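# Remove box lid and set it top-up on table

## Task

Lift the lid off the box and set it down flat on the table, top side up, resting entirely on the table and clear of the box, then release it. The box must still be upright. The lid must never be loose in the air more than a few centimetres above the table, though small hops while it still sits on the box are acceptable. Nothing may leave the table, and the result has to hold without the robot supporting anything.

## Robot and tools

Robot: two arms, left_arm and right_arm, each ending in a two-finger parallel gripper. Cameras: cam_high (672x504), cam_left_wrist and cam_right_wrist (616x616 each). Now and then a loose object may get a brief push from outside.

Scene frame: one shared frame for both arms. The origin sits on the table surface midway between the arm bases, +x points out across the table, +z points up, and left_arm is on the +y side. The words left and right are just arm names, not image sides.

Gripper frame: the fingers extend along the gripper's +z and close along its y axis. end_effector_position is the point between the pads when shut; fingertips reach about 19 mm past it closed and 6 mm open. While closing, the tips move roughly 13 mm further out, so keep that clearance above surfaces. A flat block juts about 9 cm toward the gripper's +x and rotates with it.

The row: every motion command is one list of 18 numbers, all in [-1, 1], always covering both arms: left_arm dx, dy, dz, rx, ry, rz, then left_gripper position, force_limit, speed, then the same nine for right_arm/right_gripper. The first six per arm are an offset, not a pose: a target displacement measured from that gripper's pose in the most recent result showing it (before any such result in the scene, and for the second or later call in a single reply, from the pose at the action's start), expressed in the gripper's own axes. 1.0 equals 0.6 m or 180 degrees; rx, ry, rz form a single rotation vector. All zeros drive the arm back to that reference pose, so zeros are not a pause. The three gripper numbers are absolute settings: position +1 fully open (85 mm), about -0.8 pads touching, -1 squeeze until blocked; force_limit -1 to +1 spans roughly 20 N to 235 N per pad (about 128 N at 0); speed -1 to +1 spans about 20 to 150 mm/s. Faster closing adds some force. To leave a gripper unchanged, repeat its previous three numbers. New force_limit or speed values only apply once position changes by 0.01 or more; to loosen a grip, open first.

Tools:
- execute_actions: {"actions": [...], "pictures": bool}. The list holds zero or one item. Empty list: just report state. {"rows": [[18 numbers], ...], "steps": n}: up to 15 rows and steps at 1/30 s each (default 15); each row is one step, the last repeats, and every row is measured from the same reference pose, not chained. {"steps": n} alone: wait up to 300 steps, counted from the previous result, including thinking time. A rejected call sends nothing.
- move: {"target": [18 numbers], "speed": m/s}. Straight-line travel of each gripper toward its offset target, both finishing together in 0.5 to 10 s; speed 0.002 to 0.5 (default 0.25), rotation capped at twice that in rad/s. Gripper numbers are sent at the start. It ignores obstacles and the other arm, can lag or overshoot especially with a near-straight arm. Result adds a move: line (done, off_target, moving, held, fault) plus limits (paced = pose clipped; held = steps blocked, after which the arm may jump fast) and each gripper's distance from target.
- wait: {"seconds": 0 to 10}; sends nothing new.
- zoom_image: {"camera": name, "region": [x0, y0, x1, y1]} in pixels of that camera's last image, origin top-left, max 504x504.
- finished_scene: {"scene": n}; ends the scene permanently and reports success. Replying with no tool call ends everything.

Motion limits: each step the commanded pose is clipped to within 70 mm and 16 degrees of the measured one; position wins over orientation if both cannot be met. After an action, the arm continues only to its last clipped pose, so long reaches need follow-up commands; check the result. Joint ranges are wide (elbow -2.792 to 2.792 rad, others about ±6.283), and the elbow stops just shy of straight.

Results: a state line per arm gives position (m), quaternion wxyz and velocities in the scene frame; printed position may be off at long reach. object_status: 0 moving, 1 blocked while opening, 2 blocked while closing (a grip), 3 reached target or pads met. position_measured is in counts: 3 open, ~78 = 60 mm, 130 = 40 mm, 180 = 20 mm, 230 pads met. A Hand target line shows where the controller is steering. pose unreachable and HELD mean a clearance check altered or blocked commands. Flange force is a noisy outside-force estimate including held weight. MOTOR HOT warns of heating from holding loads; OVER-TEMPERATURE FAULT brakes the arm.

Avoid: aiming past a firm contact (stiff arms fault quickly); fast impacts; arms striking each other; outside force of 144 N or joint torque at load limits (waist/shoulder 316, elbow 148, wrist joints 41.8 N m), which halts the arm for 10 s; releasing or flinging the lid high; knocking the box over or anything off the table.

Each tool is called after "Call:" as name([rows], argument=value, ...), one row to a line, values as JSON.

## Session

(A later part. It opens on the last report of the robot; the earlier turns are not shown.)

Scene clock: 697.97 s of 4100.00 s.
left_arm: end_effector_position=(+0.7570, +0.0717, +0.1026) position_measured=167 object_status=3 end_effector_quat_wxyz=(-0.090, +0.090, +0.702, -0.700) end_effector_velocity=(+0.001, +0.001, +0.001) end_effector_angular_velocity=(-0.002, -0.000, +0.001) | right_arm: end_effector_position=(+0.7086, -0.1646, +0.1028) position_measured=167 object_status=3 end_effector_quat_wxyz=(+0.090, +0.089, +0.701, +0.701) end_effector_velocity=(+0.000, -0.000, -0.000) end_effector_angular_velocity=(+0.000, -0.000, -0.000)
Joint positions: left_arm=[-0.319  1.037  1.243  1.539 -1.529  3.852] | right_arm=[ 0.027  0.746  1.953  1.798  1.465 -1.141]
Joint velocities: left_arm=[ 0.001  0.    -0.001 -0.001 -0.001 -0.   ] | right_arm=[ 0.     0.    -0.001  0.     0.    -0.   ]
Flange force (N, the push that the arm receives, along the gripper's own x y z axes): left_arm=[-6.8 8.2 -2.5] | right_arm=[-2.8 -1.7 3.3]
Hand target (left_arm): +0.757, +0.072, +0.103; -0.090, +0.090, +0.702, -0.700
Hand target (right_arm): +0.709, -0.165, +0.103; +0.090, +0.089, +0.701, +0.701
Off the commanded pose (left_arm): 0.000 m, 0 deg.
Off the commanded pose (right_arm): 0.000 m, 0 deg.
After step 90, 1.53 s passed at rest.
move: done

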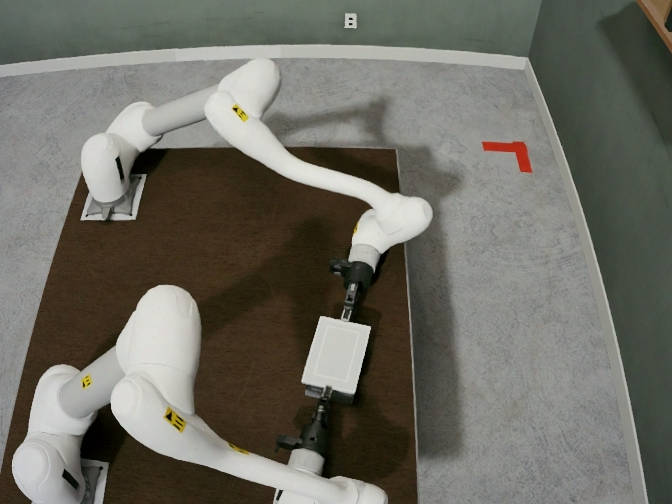

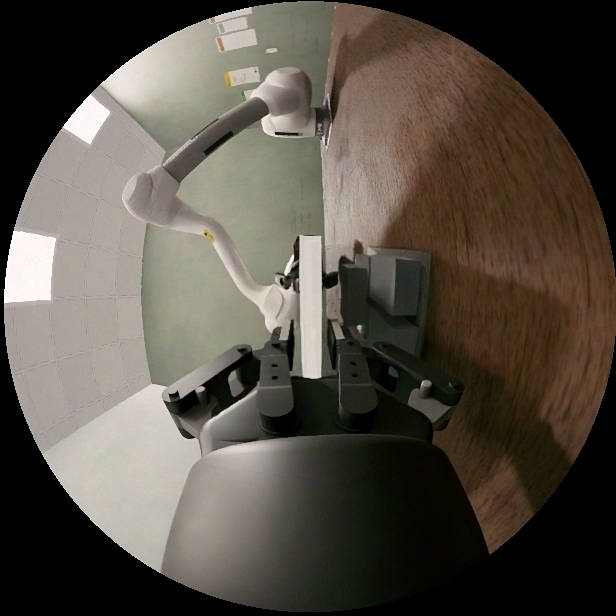

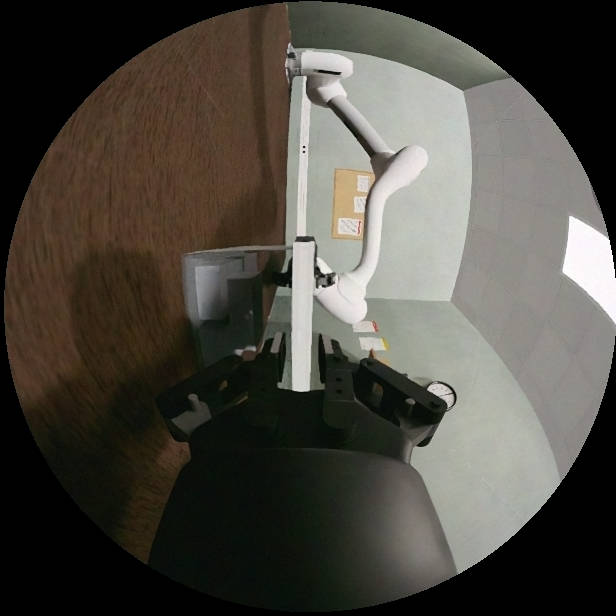

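Call:
move(target=[0,0,-0.005,0,0,0,-0.3,0.0,-0.6, 0,0,0.01,0,0,0,-0.3,0,0], speed=0.01)

Call:
zoom_image(camera="cam_high", region=[270, 280, 410, 430])

Scene clock: 706.77 s of 4100.00 s.
left_arm: end_effector_position=(+0.7577, +0.0746, +0.1026) position_measured=167 object_status=3 end_effector_quat_wxyz=(-0.090, +0.090, +0.702, -0.700) end_effector_velocity=(-0.000, -0.000, -0.000) end_effector_angular_velocity=(+0.000, -0.001, -0.001) | right_arm: end_effector_position=(+0.7101, -0.1588, +0.1028) position_measured=167 object_status=3 end_effector_quat_wxyz=(+0.090, +0.089, +0.701, +0.701) end_effector_velocity=(+0.000, +0.000, +0.000) end_effector_angular_velocity=(-0.000, -0.001, +0.000)
Joint positions: left_arm=[-0.316  1.037  1.243  1.541 -1.531  3.852] | right_arm=[ 0.036  0.747  1.949  1.806  1.46  -1.14 ]
Joint velocities: left_arm=[-0.001 -0.     0.     0.001 -0.     0.001] | right_arm=[ 0. -0. -0. -0. -0. -0.]
Flange force (N, the push that the arm receives, along the gripper's own x y z axes): left_arm=[-7.5 8.4 3.8] | right_arm=[0.9 -1.2 -4.0]
Hand target (left_arm): +0.758, +0.075, +0.103; -0.090, +0.090, +0.702, -0.700
Hand target (right_arm): +0.710, -0.159, +0.103; +0.090, +0.089, +0.701, +0.701
Off the commanded pose (left_arm): 0.000 m, 0 deg.
Off the commanded pose (right_arm): 0.000 m, 0 deg.
After step 90, 4.97 s passed at rest.
move: done

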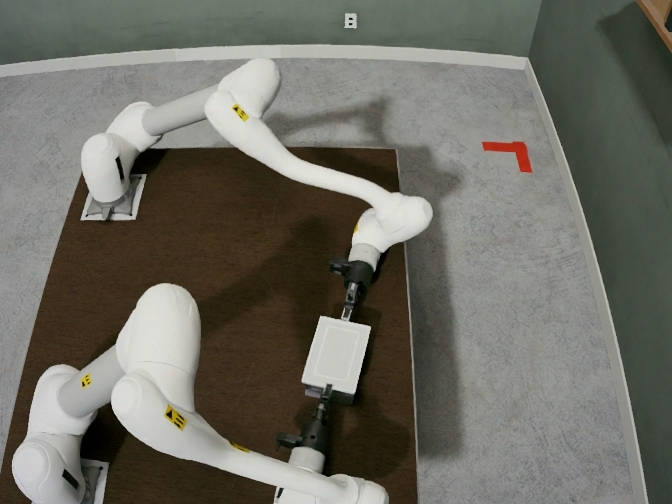

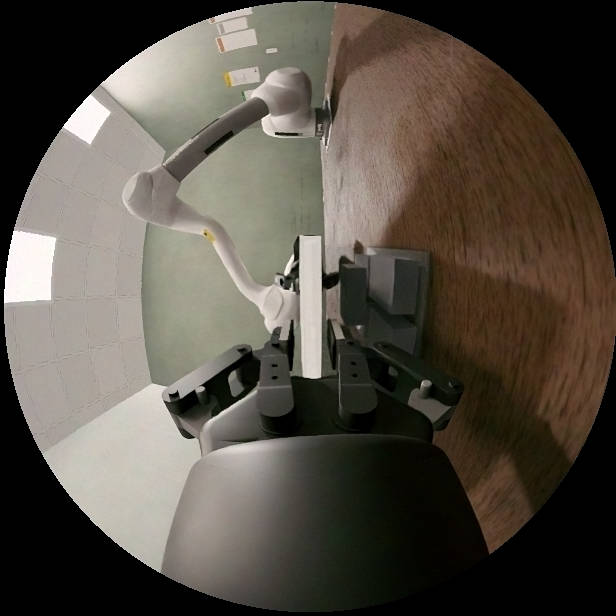

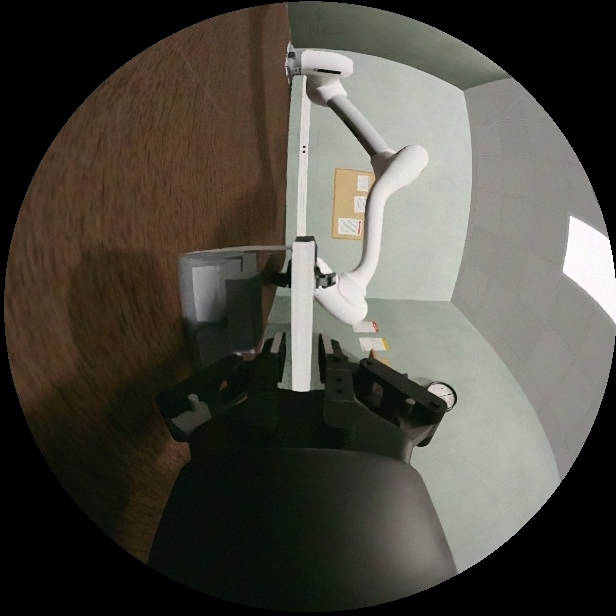

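Region (270, 280, 410, 430) of cam_high's 672x504 image, scaled by 3.360, with more detail than that image has; it fills the left 470 columns of this view, and the rest is white.

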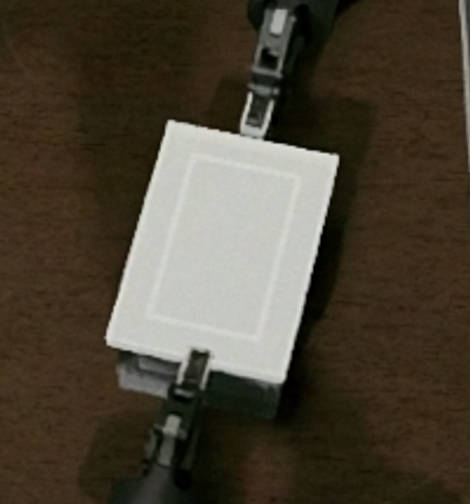

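Call:
move(target=[0,0,0.0017,0,0,0,-0.3,0.0,-0.6, 0,0,-0.002,0,0,0,-0.3,0,0], speed=0.005)

Scene clock: 717.83 s of 4100.00 s.
left_arm: end_effector_position=(+0.7575, +0.0736, +0.1027) position_measured=167 object_status=3 end_effector_quat_wxyz=(-0.090, +0.090, +0.702, -0.700) end_effector_velocity=(-0.000, +0.000, -0.000) end_effector_angular_velocity=(-0.001, +0.001, -0.000) | right_arm: end_effector_position=(+0.7098, -0.1600, +0.1026) position_measured=167 object_status=3 end_effector_quat_wxyz=(+0.090, +0.089, +0.701, +0.701) end_effector_velocity=(-0.000, -0.000, +0.000) end_effector_angular_velocity=(-0.001, -0.001, +0.001)
Joint positions: left_arm=[-0.317  1.037  1.243  1.54  -1.531  3.852] | right_arm=[ 0.034  0.747  1.95   1.804  1.461 -1.14 ]
Joint velocities: left_arm=[ 0.     0.     0.001 -0.001 -0.001 -0.   ] | right_arm=[-0.    -0.001  0.    -0.002 -0.    -0.   ]
Flange force (N, the push that the arm receives, along the gripper's own x y z axes): left_arm=[-6.8 7.7 1.3] | right_arm=[-0.8 1.5 5.2]
Hand target (left_arm): +0.757, +0.074, +0.103; -0.090, +0.090, +0.702, -0.700
Hand target (right_arm): +0.710, -0.160, +0.103; +0.090, +0.089, +0.701, +0.701
Off the commanded pose (left_arm): 0.000 m, 0 deg.
Off the commanded pose (right_arm): 0.000 m, 0 deg.
After step 90, 7.37 s passed at rest.
move: done

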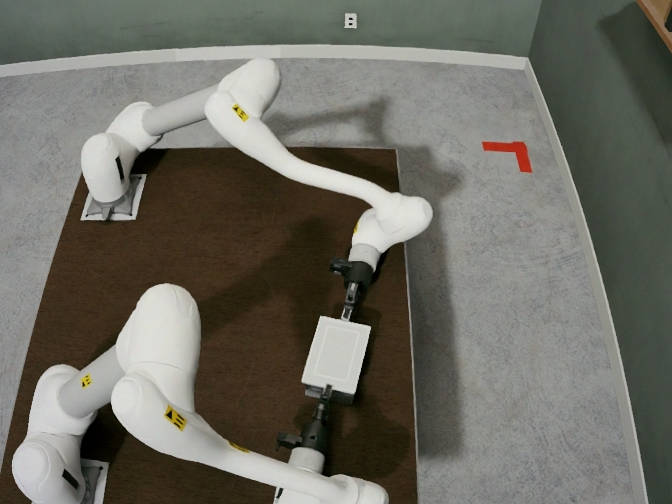

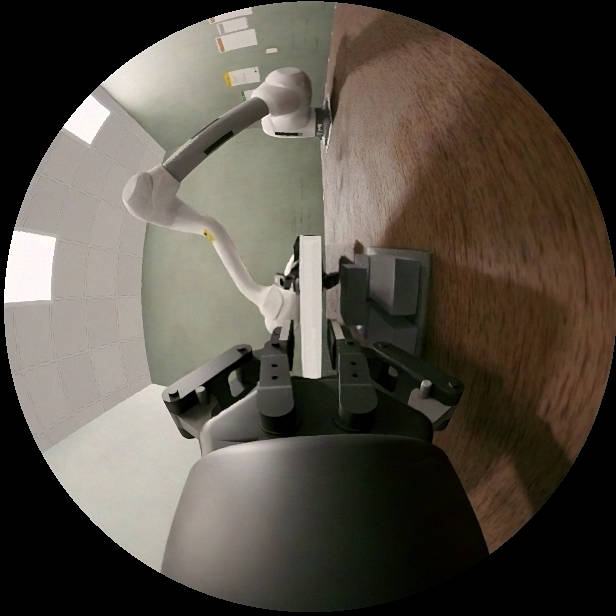

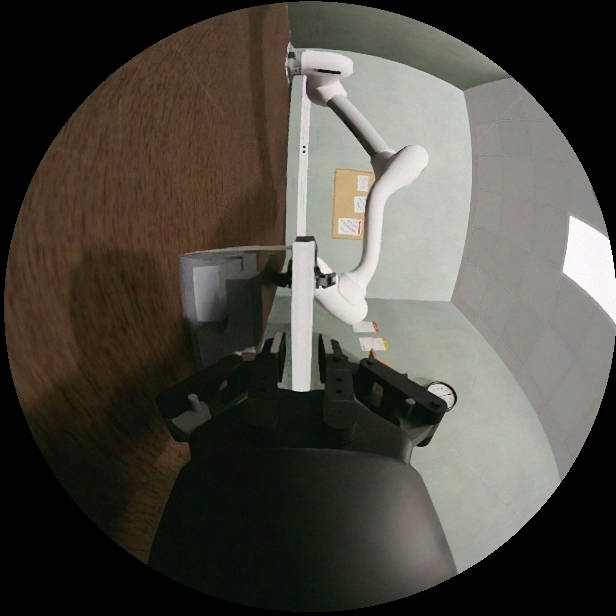

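Call:
move(target=[0,0,0,0,0,0,-1,-0.5,-0.6, 0,0,0,0,0,0,-1,-0.5,-0.6], speed=0.005)

Call:
zoom_image(camera="cam_high", region=[270, 280, 410, 430])

Scene clock: 732.17 s of 4100.00 s.
left_arm: end_effector_position=(+0.7575, +0.0736, +0.1026) position_measured=199 object_status=2 end_effector_quat_wxyz=(-0.090, +0.090, +0.702, -0.700) end_effector_velocity=(-0.000, -0.000, -0.000) end_effector_angular_velocity=(+0.002, -0.000, -0.002) | right_arm: end_effector_position=(+0.7098, -0.1600, +0.1028) position_measured=199 object_status=2 end_effector_quat_wxyz=(+0.090, +0.089, +0.701, +0.701) end_effector_velocity=(+0.000, -0.000, +0.000) end_effector_angular_velocity=(-0.000, -0.001, -0.000)
Joint positions: left_arm=[-0.317  1.038  1.243  1.54  -1.531  3.852] | right_arm=[ 0.034  0.747  1.95   1.804  1.461 -1.14 ]
Joint velocities: left_arm=[-0.     0.    -0.001  0.002  0.    -0.001] | right_arm=[-0. -0. -0. -0. -0. -0.]
Flange force (N, the push that the arm receives, along the gripper's own x y z axes): left_arm=[-7.3 8.3 -6.4] | right_arm=[-1.2 -0.1 -8.7]
Hand target (left_arm): +0.757, +0.074, +0.103; -0.090, +0.090, +0.702, -0.700
Hand target (right_arm): +0.710, -0.160, +0.103; +0.090, +0.089, +0.701, +0.701
Off the commanded pose (left_arm): 0.000 m, 0 deg.
Off the commanded pose (right_arm): 0.000 m, 0 deg.
After step 90, 10.63 s passed at rest.
move: done

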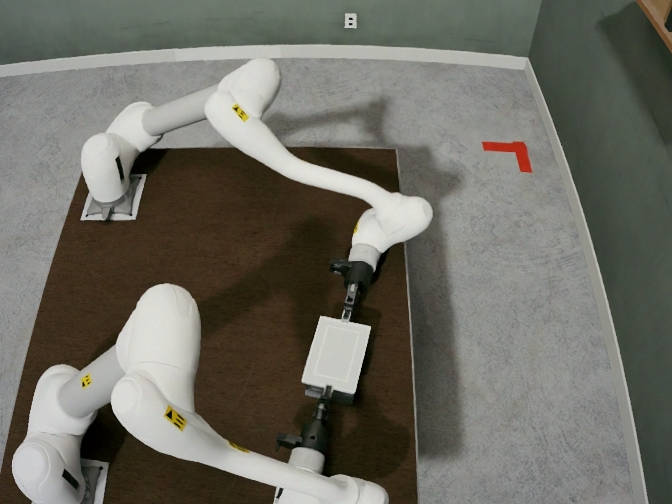

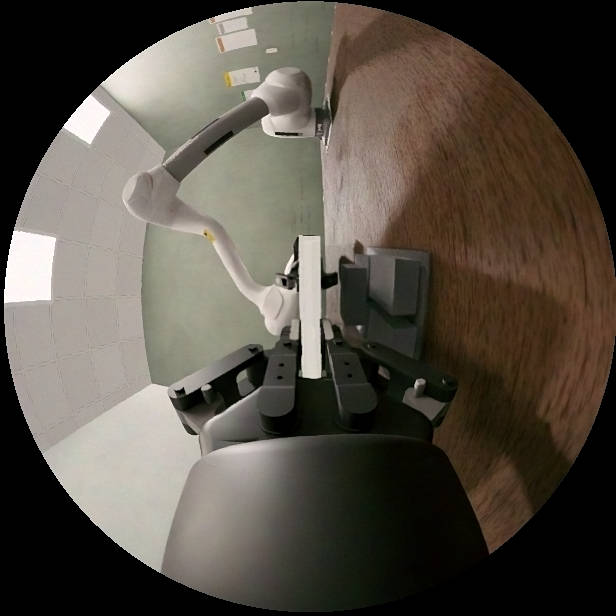

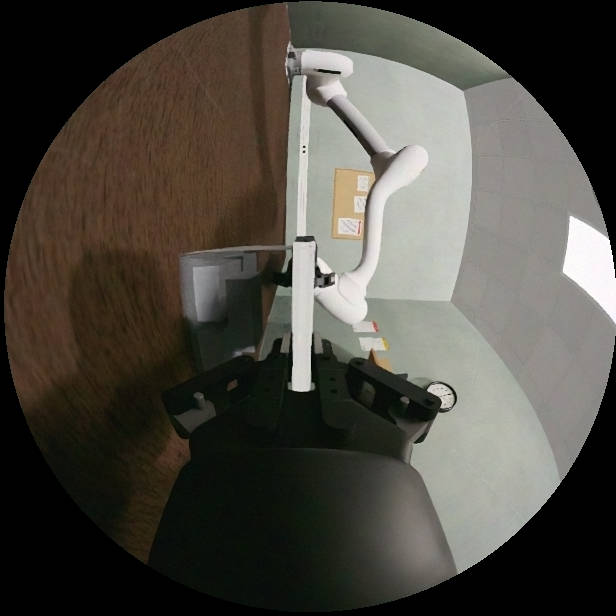

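Region (270, 280, 410, 430) of cam_high's 672x504 image, scaled by 3.360, with more detail than that image has; it fills the left 470 columns of this view, and the rest is white.

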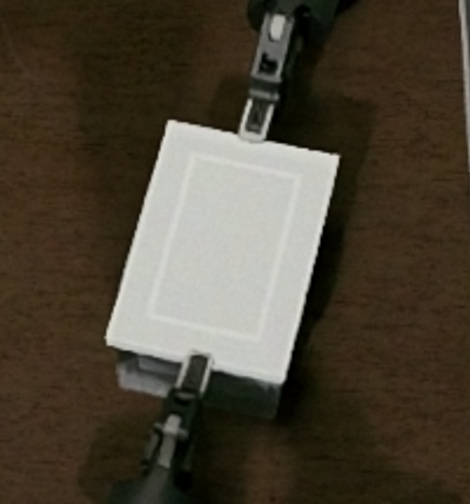

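Call:
move(target=[0,-0.0167,0,0,0,0,-1,-0.5,-0.6, 0,0.0167,0,0,0,0,-1,-0.5,-0.6], speed=0.01)

Call:
zoom_image(camera="cam_high", region=[270, 280, 410, 430])

Call:
zoom_image(camera="cam_right_wrist", region=[160, 220, 360, 400])

Scene clock: 743.40 s of 4100.00 s.
left_arm: end_effector_position=(+0.7575, +0.0736, +0.1126) position_measured=199 object_status=2 end_effector_quat_wxyz=(-0.090, +0.090, +0.702, -0.700) end_effector_velocity=(-0.000, +0.000, -0.001) end_effector_angular_velocity=(+0.001, -0.001, -0.000) | right_arm: end_effector_position=(+0.7097, -0.1600, +0.1128) position_measured=199 object_status=2 end_effector_quat_wxyz=(+0.090, +0.089, +0.701, +0.701) end_effector_velocity=(-0.000, -0.000, -0.000) end_effector_angular_velocity=(+0.000, +0.000, -0.000)
Joint positions: left_arm=[-0.317  1.026  1.244  1.541 -1.53   3.842] | right_arm=[ 0.034  0.732  1.951  1.802  1.458 -1.126]
Joint velocities: left_arm=[0.    0.    0.001 0.001 0.    0.001] | right_arm=[ 0.     0.     0.001  0.001  0.    -0.   ]
Flange force (N, the push that the arm receives, along the gripper's own x y z axes): left_arm=[-7.0 9.0 -9.3] | right_arm=[-3.2 -6.5 -13.9]
Hand target (left_arm): +0.757, +0.074, +0.113; -0.090, +0.090, +0.702, -0.700
Hand target (right_arm): +0.710, -0.160, +0.113; +0.090, +0.089, +0.701, +0.701
Off the commanded pose (left_arm): 0.000 m, 0 deg.
Off the commanded pose (right_arm): 0.000 m, 0 deg.
After step 90, 7.00 s passed at rest.
move: done

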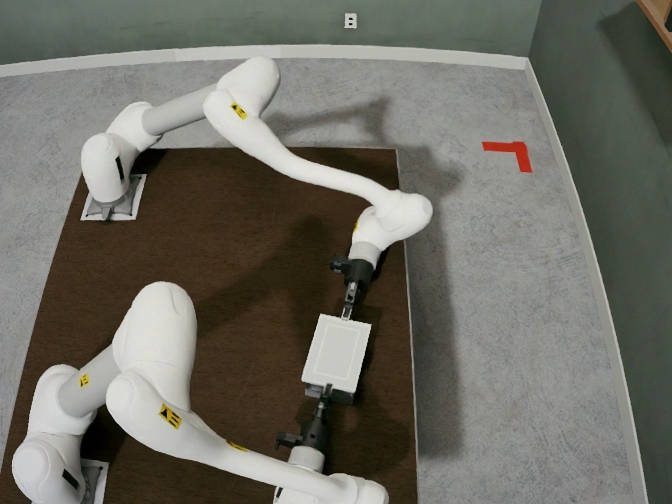

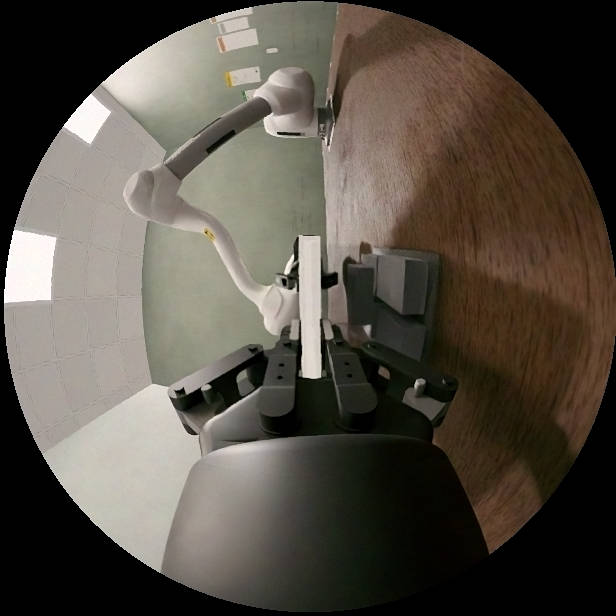

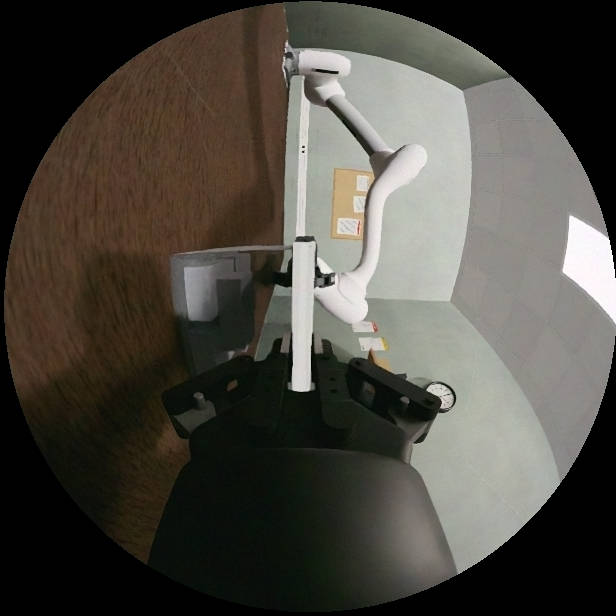

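Region (270, 280, 410, 430) of cam_high's 672x504 image, scaled by 3.360, with more detail than that image has; it fills the left 470 columns of this view, and the rest is white.

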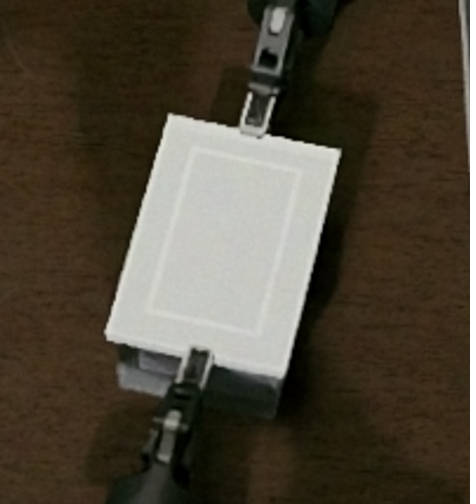

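Region (160, 220, 360, 400) of cam_right_wrist's 616x616 image, scaled by 2.520, with more detail than that image has; it fills the top 454 rows of this view, and the rest is white.

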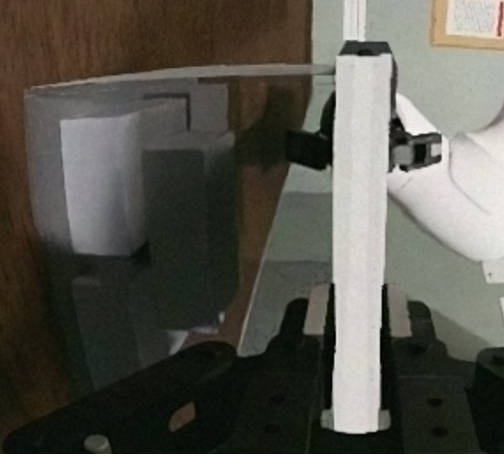

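Call:
move(target=[0,-0.0367,0,0,0,0,-1,-0.5,-0.6, 0,0.0367,0,0,0,0,-1,-0.5,-0.6], speed=0.015)

Call:
zoom_image(camera="cam_high", region=[270, 270, 410, 430])

Call:
zoom_image(camera="cam_right_wrist", region=[160, 220, 360, 400])

Call:
zoom_image(camera="cam_left_wrist", region=[250, 220, 450, 400])

Scene clock: 758.27 s of 4100.00 s.
left_arm: end_effector_position=(+0.7574, +0.0735, +0.1346) position_measured=199 object_status=2 end_effector_quat_wxyz=(-0.090, +0.090, +0.702, -0.700) end_effector_velocity=(-0.001, -0.001, +0.000) end_effector_angular_velocity=(-0.001, -0.001, -0.001) | right_arm: end_effector_position=(+0.7098, -0.1600, +0.1348) position_measured=199 object_status=2 end_effector_quat_wxyz=(+0.090, +0.089, +0.701, +0.701) end_effector_velocity=(+0.000, -0.000, +0.000) end_effector_angular_velocity=(+0.001, +0.000, -0.001)
Joint positions: left_arm=[-0.317  1.003  1.246  1.541 -1.529  3.82 ] | right_arm=[ 0.034  0.697  1.953  1.799  1.451 -1.095]
Joint velocities: left_arm=[-0.001  0.     0.    -0.001 -0.     0.001] | right_arm=[ 0.    -0.    -0.     0.001  0.     0.   ]
Flange force (N, the push that the arm receives, along the gripper's own x y z axes): left_arm=[-7.9 8.8 -9.5] | right_arm=[-3.4 0.7 -12.3]
Hand target (left_arm): +0.757, +0.074, +0.135; -0.090, +0.090, +0.702, -0.700
Hand target (right_arm): +0.710, -0.160, +0.135; +0.090, +0.089, +0.701, +0.701
Off the commanded pose (left_arm): 0.000 m, 0 deg.
Off the commanded pose (right_arm): 0.000 m, 0 deg.
After step 90, 10.17 s passed at rest.
move: done

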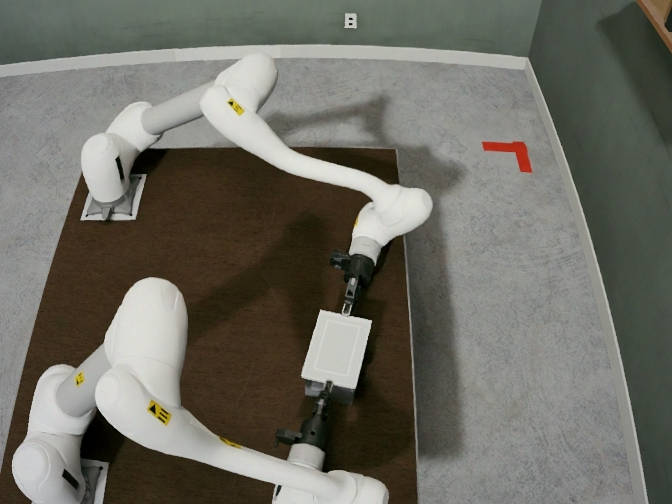

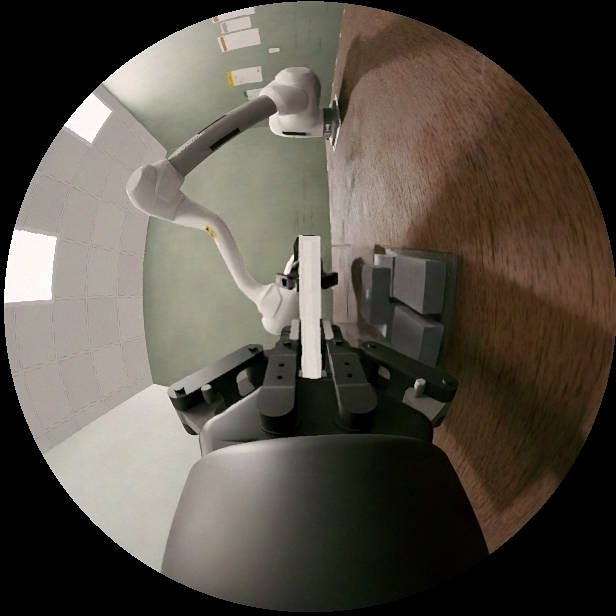

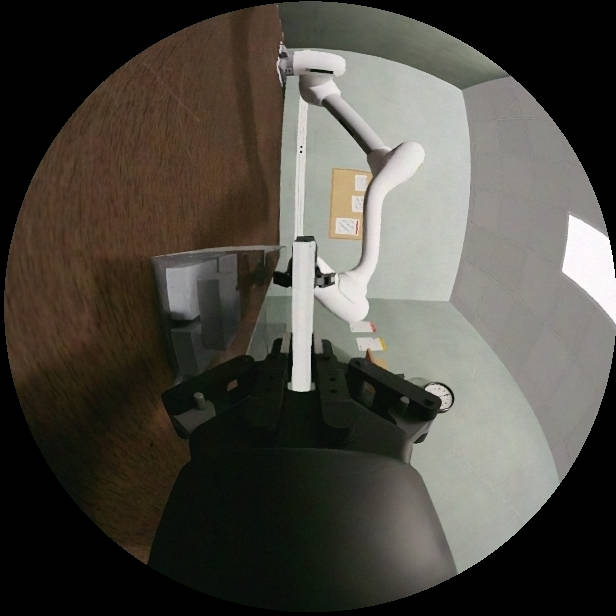

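Region (270, 270, 410, 430) of cam_high's 672x504 image, scaled by 3.150, with more detail than that image has; it fills the left 441 columns of this view, and the rest is white.

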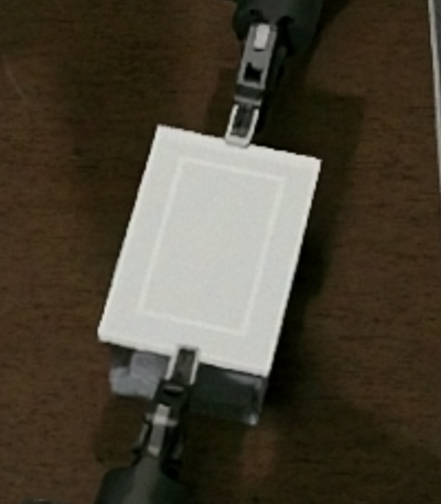

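Region (160, 220, 360, 400) of cam_right_wrist's 616x616 image, scaled by 2.520, with more detail than that image has; it fills the top 454 rows of this view, and the rest is white.

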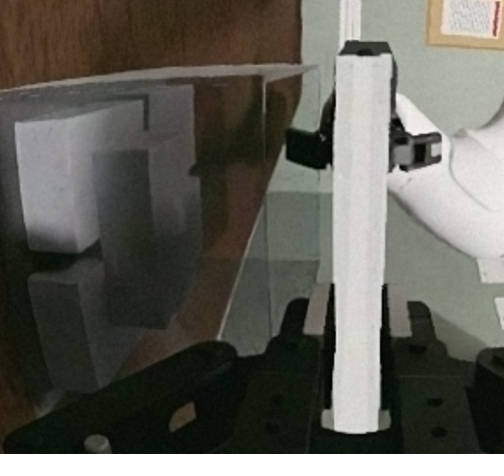

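Region (250, 220, 450, 400) of cam_left_wrist's 616x616 image, scaled by 2.520, with more detail than that image has; it fills the top 454 rows of this view, and the rest is white.

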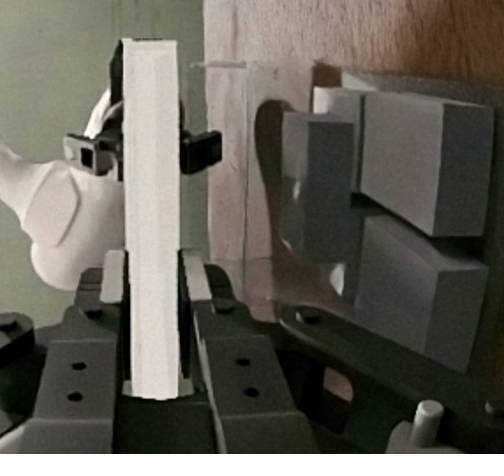

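Call:
move(target=[0,0,0,0,0,0,-1,-0.5,-0.6, 0,0.0033,0,0,0,0,-0.4,-0.5,-0.8], speed=0.005)

Call:
zoom_image(camera="cam_right_wrist", region=[230, 235, 370, 395])

Call:
zoom_image(camera="cam_left_wrist", region=[240, 230, 380, 390])

Scene clock: 779.37 s of 4100.00 s.
left_arm: end_effector_position=(+0.7574, +0.0735, +0.1346) position_measured=199 object_status=2 end_effector_quat_wxyz=(-0.090, +0.090, +0.702, -0.700) end_effector_velocity=(-0.000, -0.000, -0.000) end_effector_angular_velocity=(+0.000, +0.001, -0.000) | right_arm: end_effector_position=(+0.7097, -0.1599, +0.1368) position_measured=179 object_status=3 end_effector_quat_wxyz=(+0.090, +0.089, +0.701, +0.701) end_effector_velocity=(-0.000, +0.000, -0.000) end_effector_angular_velocity=(+0.000, +0.000, +0.000)
Joint positions: left_arm=[-0.317  1.003  1.246  1.541 -1.529  3.82 ] | right_arm=[ 0.034  0.694  1.953  1.798  1.45  -1.092]
Joint velocities: left_arm=[-0.     0.     0.001  0.     0.     0.   ] | right_arm=[0. 0. 0. 0. 0. 0.]
Flange force (N, the push that the arm receives, along the gripper's own x y z axes): left_arm=[-8.6 9.0 3.7] | right_arm=[-3.2 -2.0 2.5]
Hand target (left_arm): +0.757, +0.074, +0.135; -0.090, +0.090, +0.702, -0.700
Hand target (right_arm): +0.710, -0.160, +0.137; +0.090, +0.089, +0.701, +0.701
Off the commanded pose (left_arm): 0.000 m, 0 deg.
Off the commanded pose (right_arm): 0.000 m, 0 deg.
After step 90, 17.40 s passed at rest.
move: done

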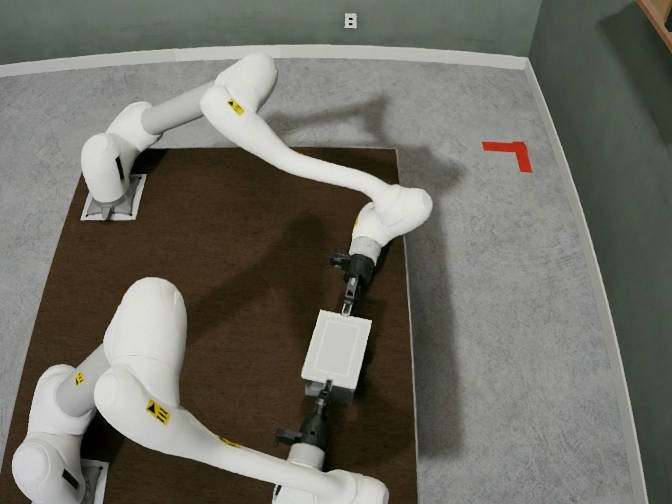

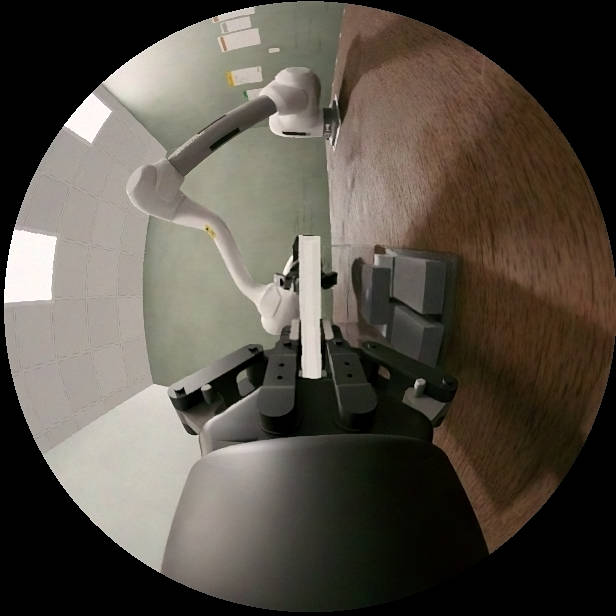

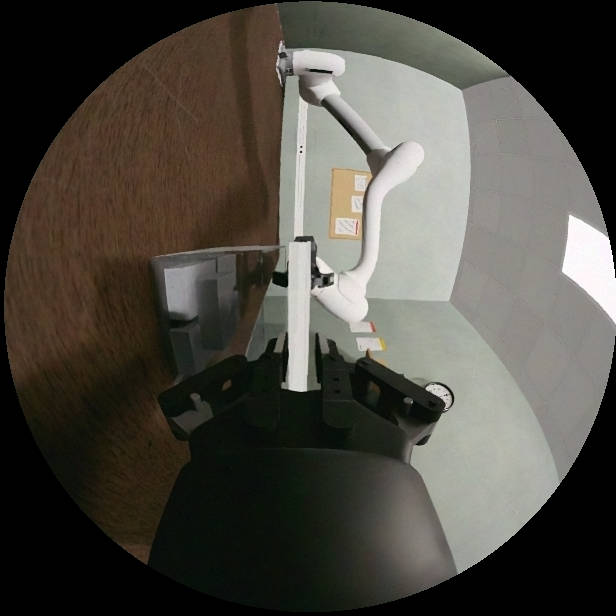

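Region (230, 235, 370, 395) of cam_right_wrist's 616x616 image, scaled by 3.150, with more detail than that image has; it fills the left 441 columns of this view, and the rest is white.

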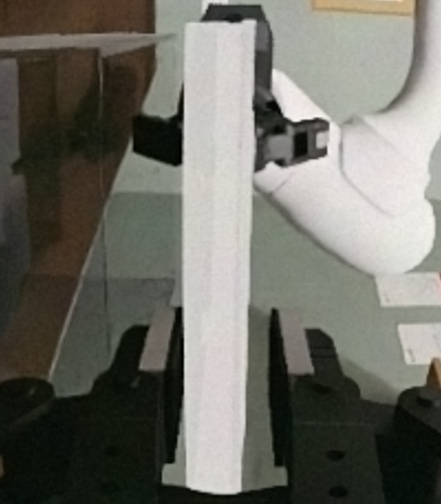

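Region (240, 230, 380, 390) of cam_left_wrist's 616x616 image, scaled by 3.150, with more detail than that image has; it fills the left 441 columns of this view, and the rest is white.

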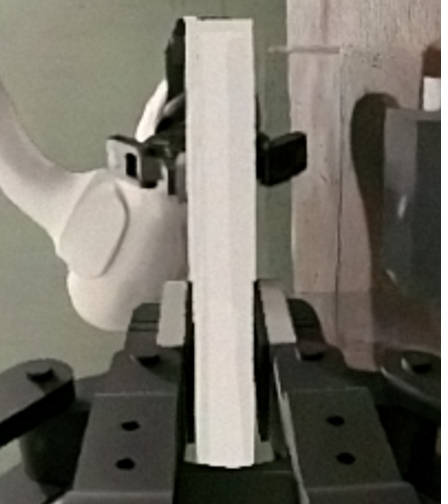

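The lid rests on the right lower pad. Now slide the right gripper 12 mm deeper.

Call:
move(target=[0,0,0,0,0,0,-1,-0.5,-0.6, 0,0,0.02,0,0,0,-0.4,-0.5,-0.8], speed=0.01)

Call:
zoom_image(camera="cam_right_wrist", region=[230, 235, 370, 395])

Call:
zoom_image(camera="cam_high", region=[270, 270, 410, 430])

Scene clock: 788.97 s of 4100.00 s.
left_arm: end_effector_position=(+0.7574, +0.0735, +0.1346) position_measured=199 object_status=2 end_effector_quat_wxyz=(-0.090, +0.090, +0.702, -0.700) end_effector_velocity=(+0.000, +0.000, -0.000) end_effector_angular_velocity=(+0.001, -0.000, +0.000) | right_arm: end_effector_position=(+0.7127, -0.1483, +0.1368) position_measured=179 object_status=3 end_effector_quat_wxyz=(+0.090, +0.089, +0.701, +0.701) end_effector_velocity=(+0.000, -0.000, +0.001) end_effector_angular_velocity=(+0.000, -0.000, -0.001)
Joint positions: left_arm=[-0.317  1.003  1.246  1.541 -1.529  3.82 ] | right_arm=[ 0.052  0.698  1.945  1.813  1.441 -1.089]
Joint velocities: left_arm=[ 0.    -0.    -0.     0.001  0.    -0.   ] | right_arm=[ 0.    -0.001  0.     0.001 -0.     0.   ]
Flange force (N, the push that the arm receives, along the gripper's own x y z axes): left_arm=[-9.5 9.4 3.6] | right_arm=[-0.1 0.3 1.4]
Hand target (left_arm): +0.757, +0.073, +0.135; -0.090, +0.090, +0.702, -0.700
Hand target (right_arm): +0.713, -0.148, +0.137; +0.090, +0.089, +0.701, +0.701
Off the commanded pose (left_arm): 0.000 m, 0 deg.
Off the commanded pose (right_arm): 0.000 m, 0 deg.
After step 90, 5.17 s passed at rest.
move: done

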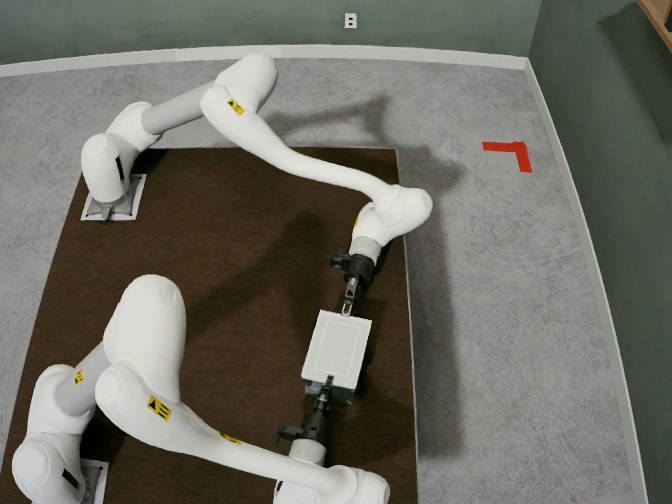

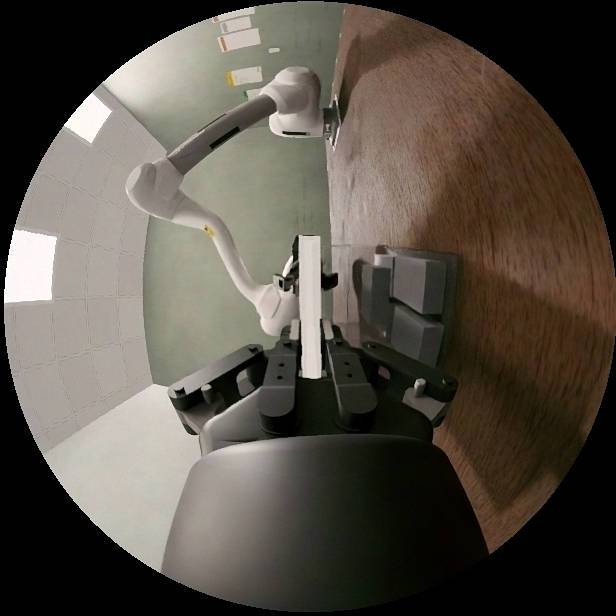

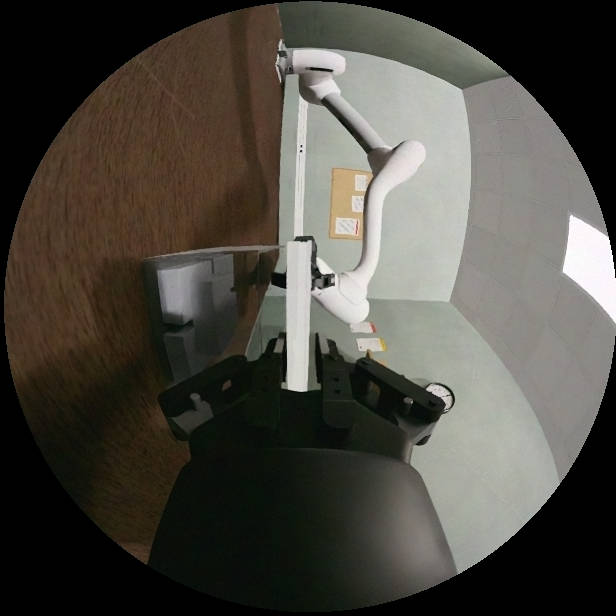

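Region (230, 235, 370, 395) of cam_right_wrist's 616x616 image, scaled by 3.150, with more detail than that image has; it fills the left 441 columns of this view, and the rest is white.

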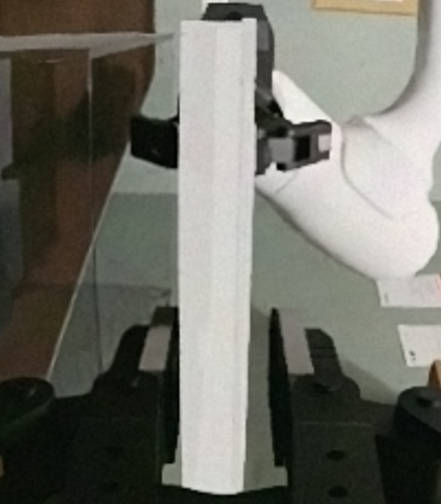

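Region (270, 270, 410, 430) of cam_high's 672x504 image, scaled by 3.150, with more detail than that image has; it fills the left 441 columns of this view, and the rest is white.

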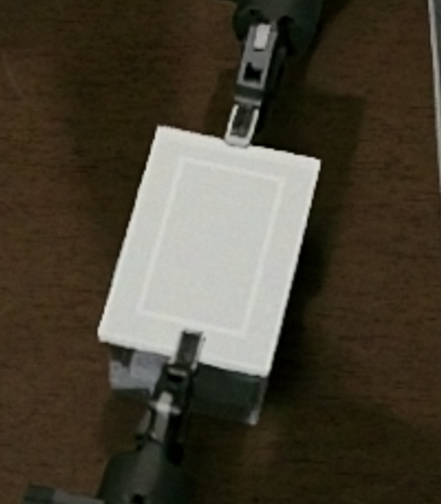

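Call:
move(target=[0,0,0,0,0,0,-1,-0.5,-0.6, 0,-0.0033,0,0,0,0,-1,0.0,-0.8], speed=0.005)

Call:
zoom_image(camera="cam_right_wrist", region=[230, 235, 370, 395])

Scene clock: 803.93 s of 4100.00 s.
left_arm: end_effector_position=(+0.7574, +0.0735, +0.1346) position_measured=199 object_status=2 end_effector_quat_wxyz=(-0.090, +0.090, +0.702, -0.700) end_effector_velocity=(-0.001, -0.000, -0.001) end_effector_angular_velocity=(+0.001, +0.000, -0.001) | right_arm: end_effector_position=(+0.7127, -0.1483, +0.1349) position_measured=200 object_status=2 end_effector_quat_wxyz=(+0.090, +0.089, +0.701, +0.701) end_effector_velocity=(+0.000, -0.000, +0.000) end_effector_angular_velocity=(+0.001, +0.001, -0.002)
Joint positions: left_arm=[-0.317  1.003  1.246  1.541 -1.529  3.82 ] | right_arm=[ 0.052  0.701  1.945  1.814  1.442 -1.092]
Joint velocities: left_arm=[-0.     0.     0.001  0.001  0.    -0.   ] | right_arm=[-0.    -0.     0.001  0.002 -0.     0.   ]
Flange force (N, the push that the arm receives, along the gripper's own x y z axes): left_arm=[-9.4 12.8 -5.4] | right_arm=[-3.5 -2.1 -7.6]
Hand target (left_arm): +0.757, +0.074, +0.135; -0.090, +0.090, +0.702, -0.700
Hand target (right_arm): +0.713, -0.148, +0.135; +0.090, +0.089, +0.701, +0.701
Off the commanded pose (left_arm): 0.000 m, 0 deg.
Off the commanded pose (right_arm): 0.000 m, 0 deg.
After step 90, 11.27 s passed at rest.
move: done

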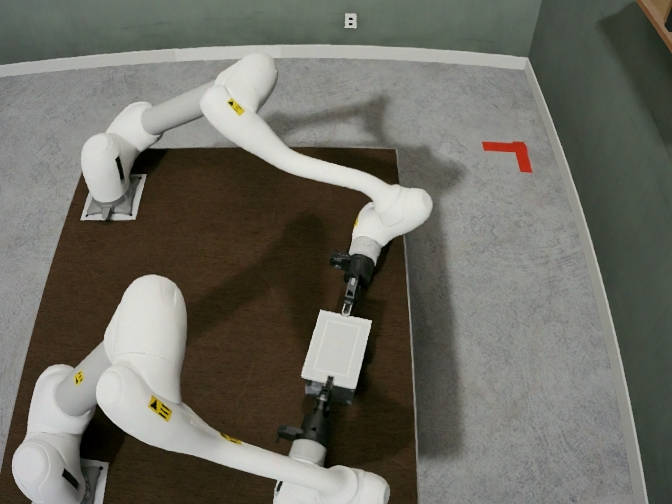

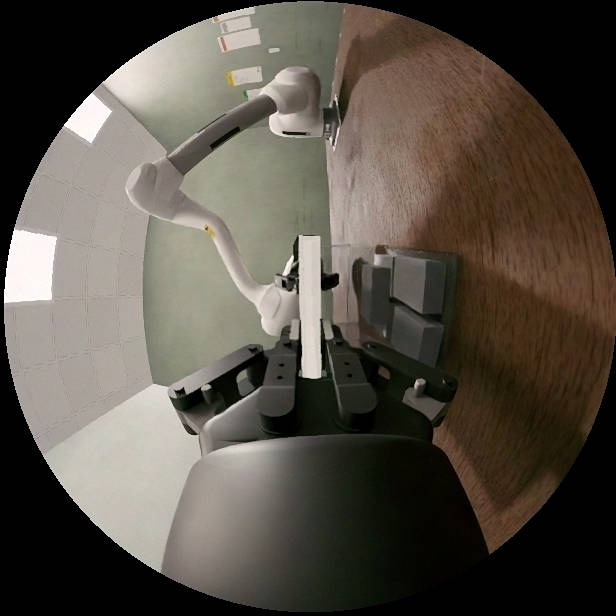

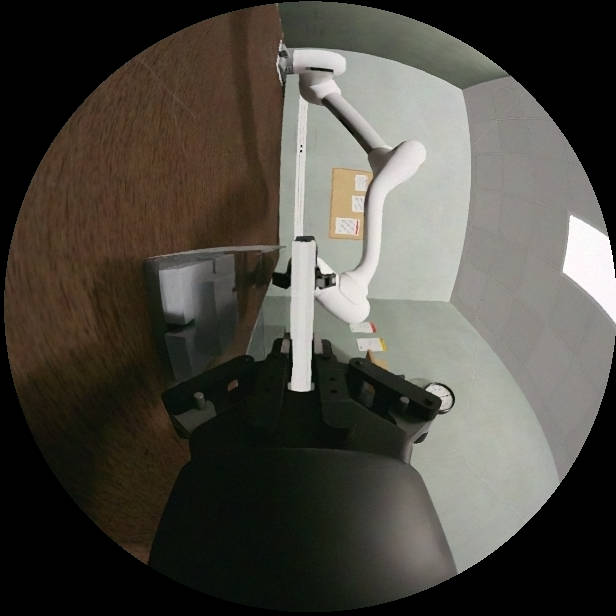

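Region (230, 235, 370, 395) of cam_right_wrist's 616x616 image, scaled by 3.150, with more detail than that image has; it fills the left 441 columns of this view, and the rest is white.

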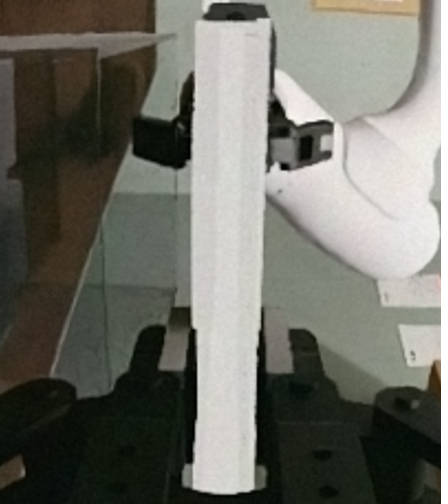

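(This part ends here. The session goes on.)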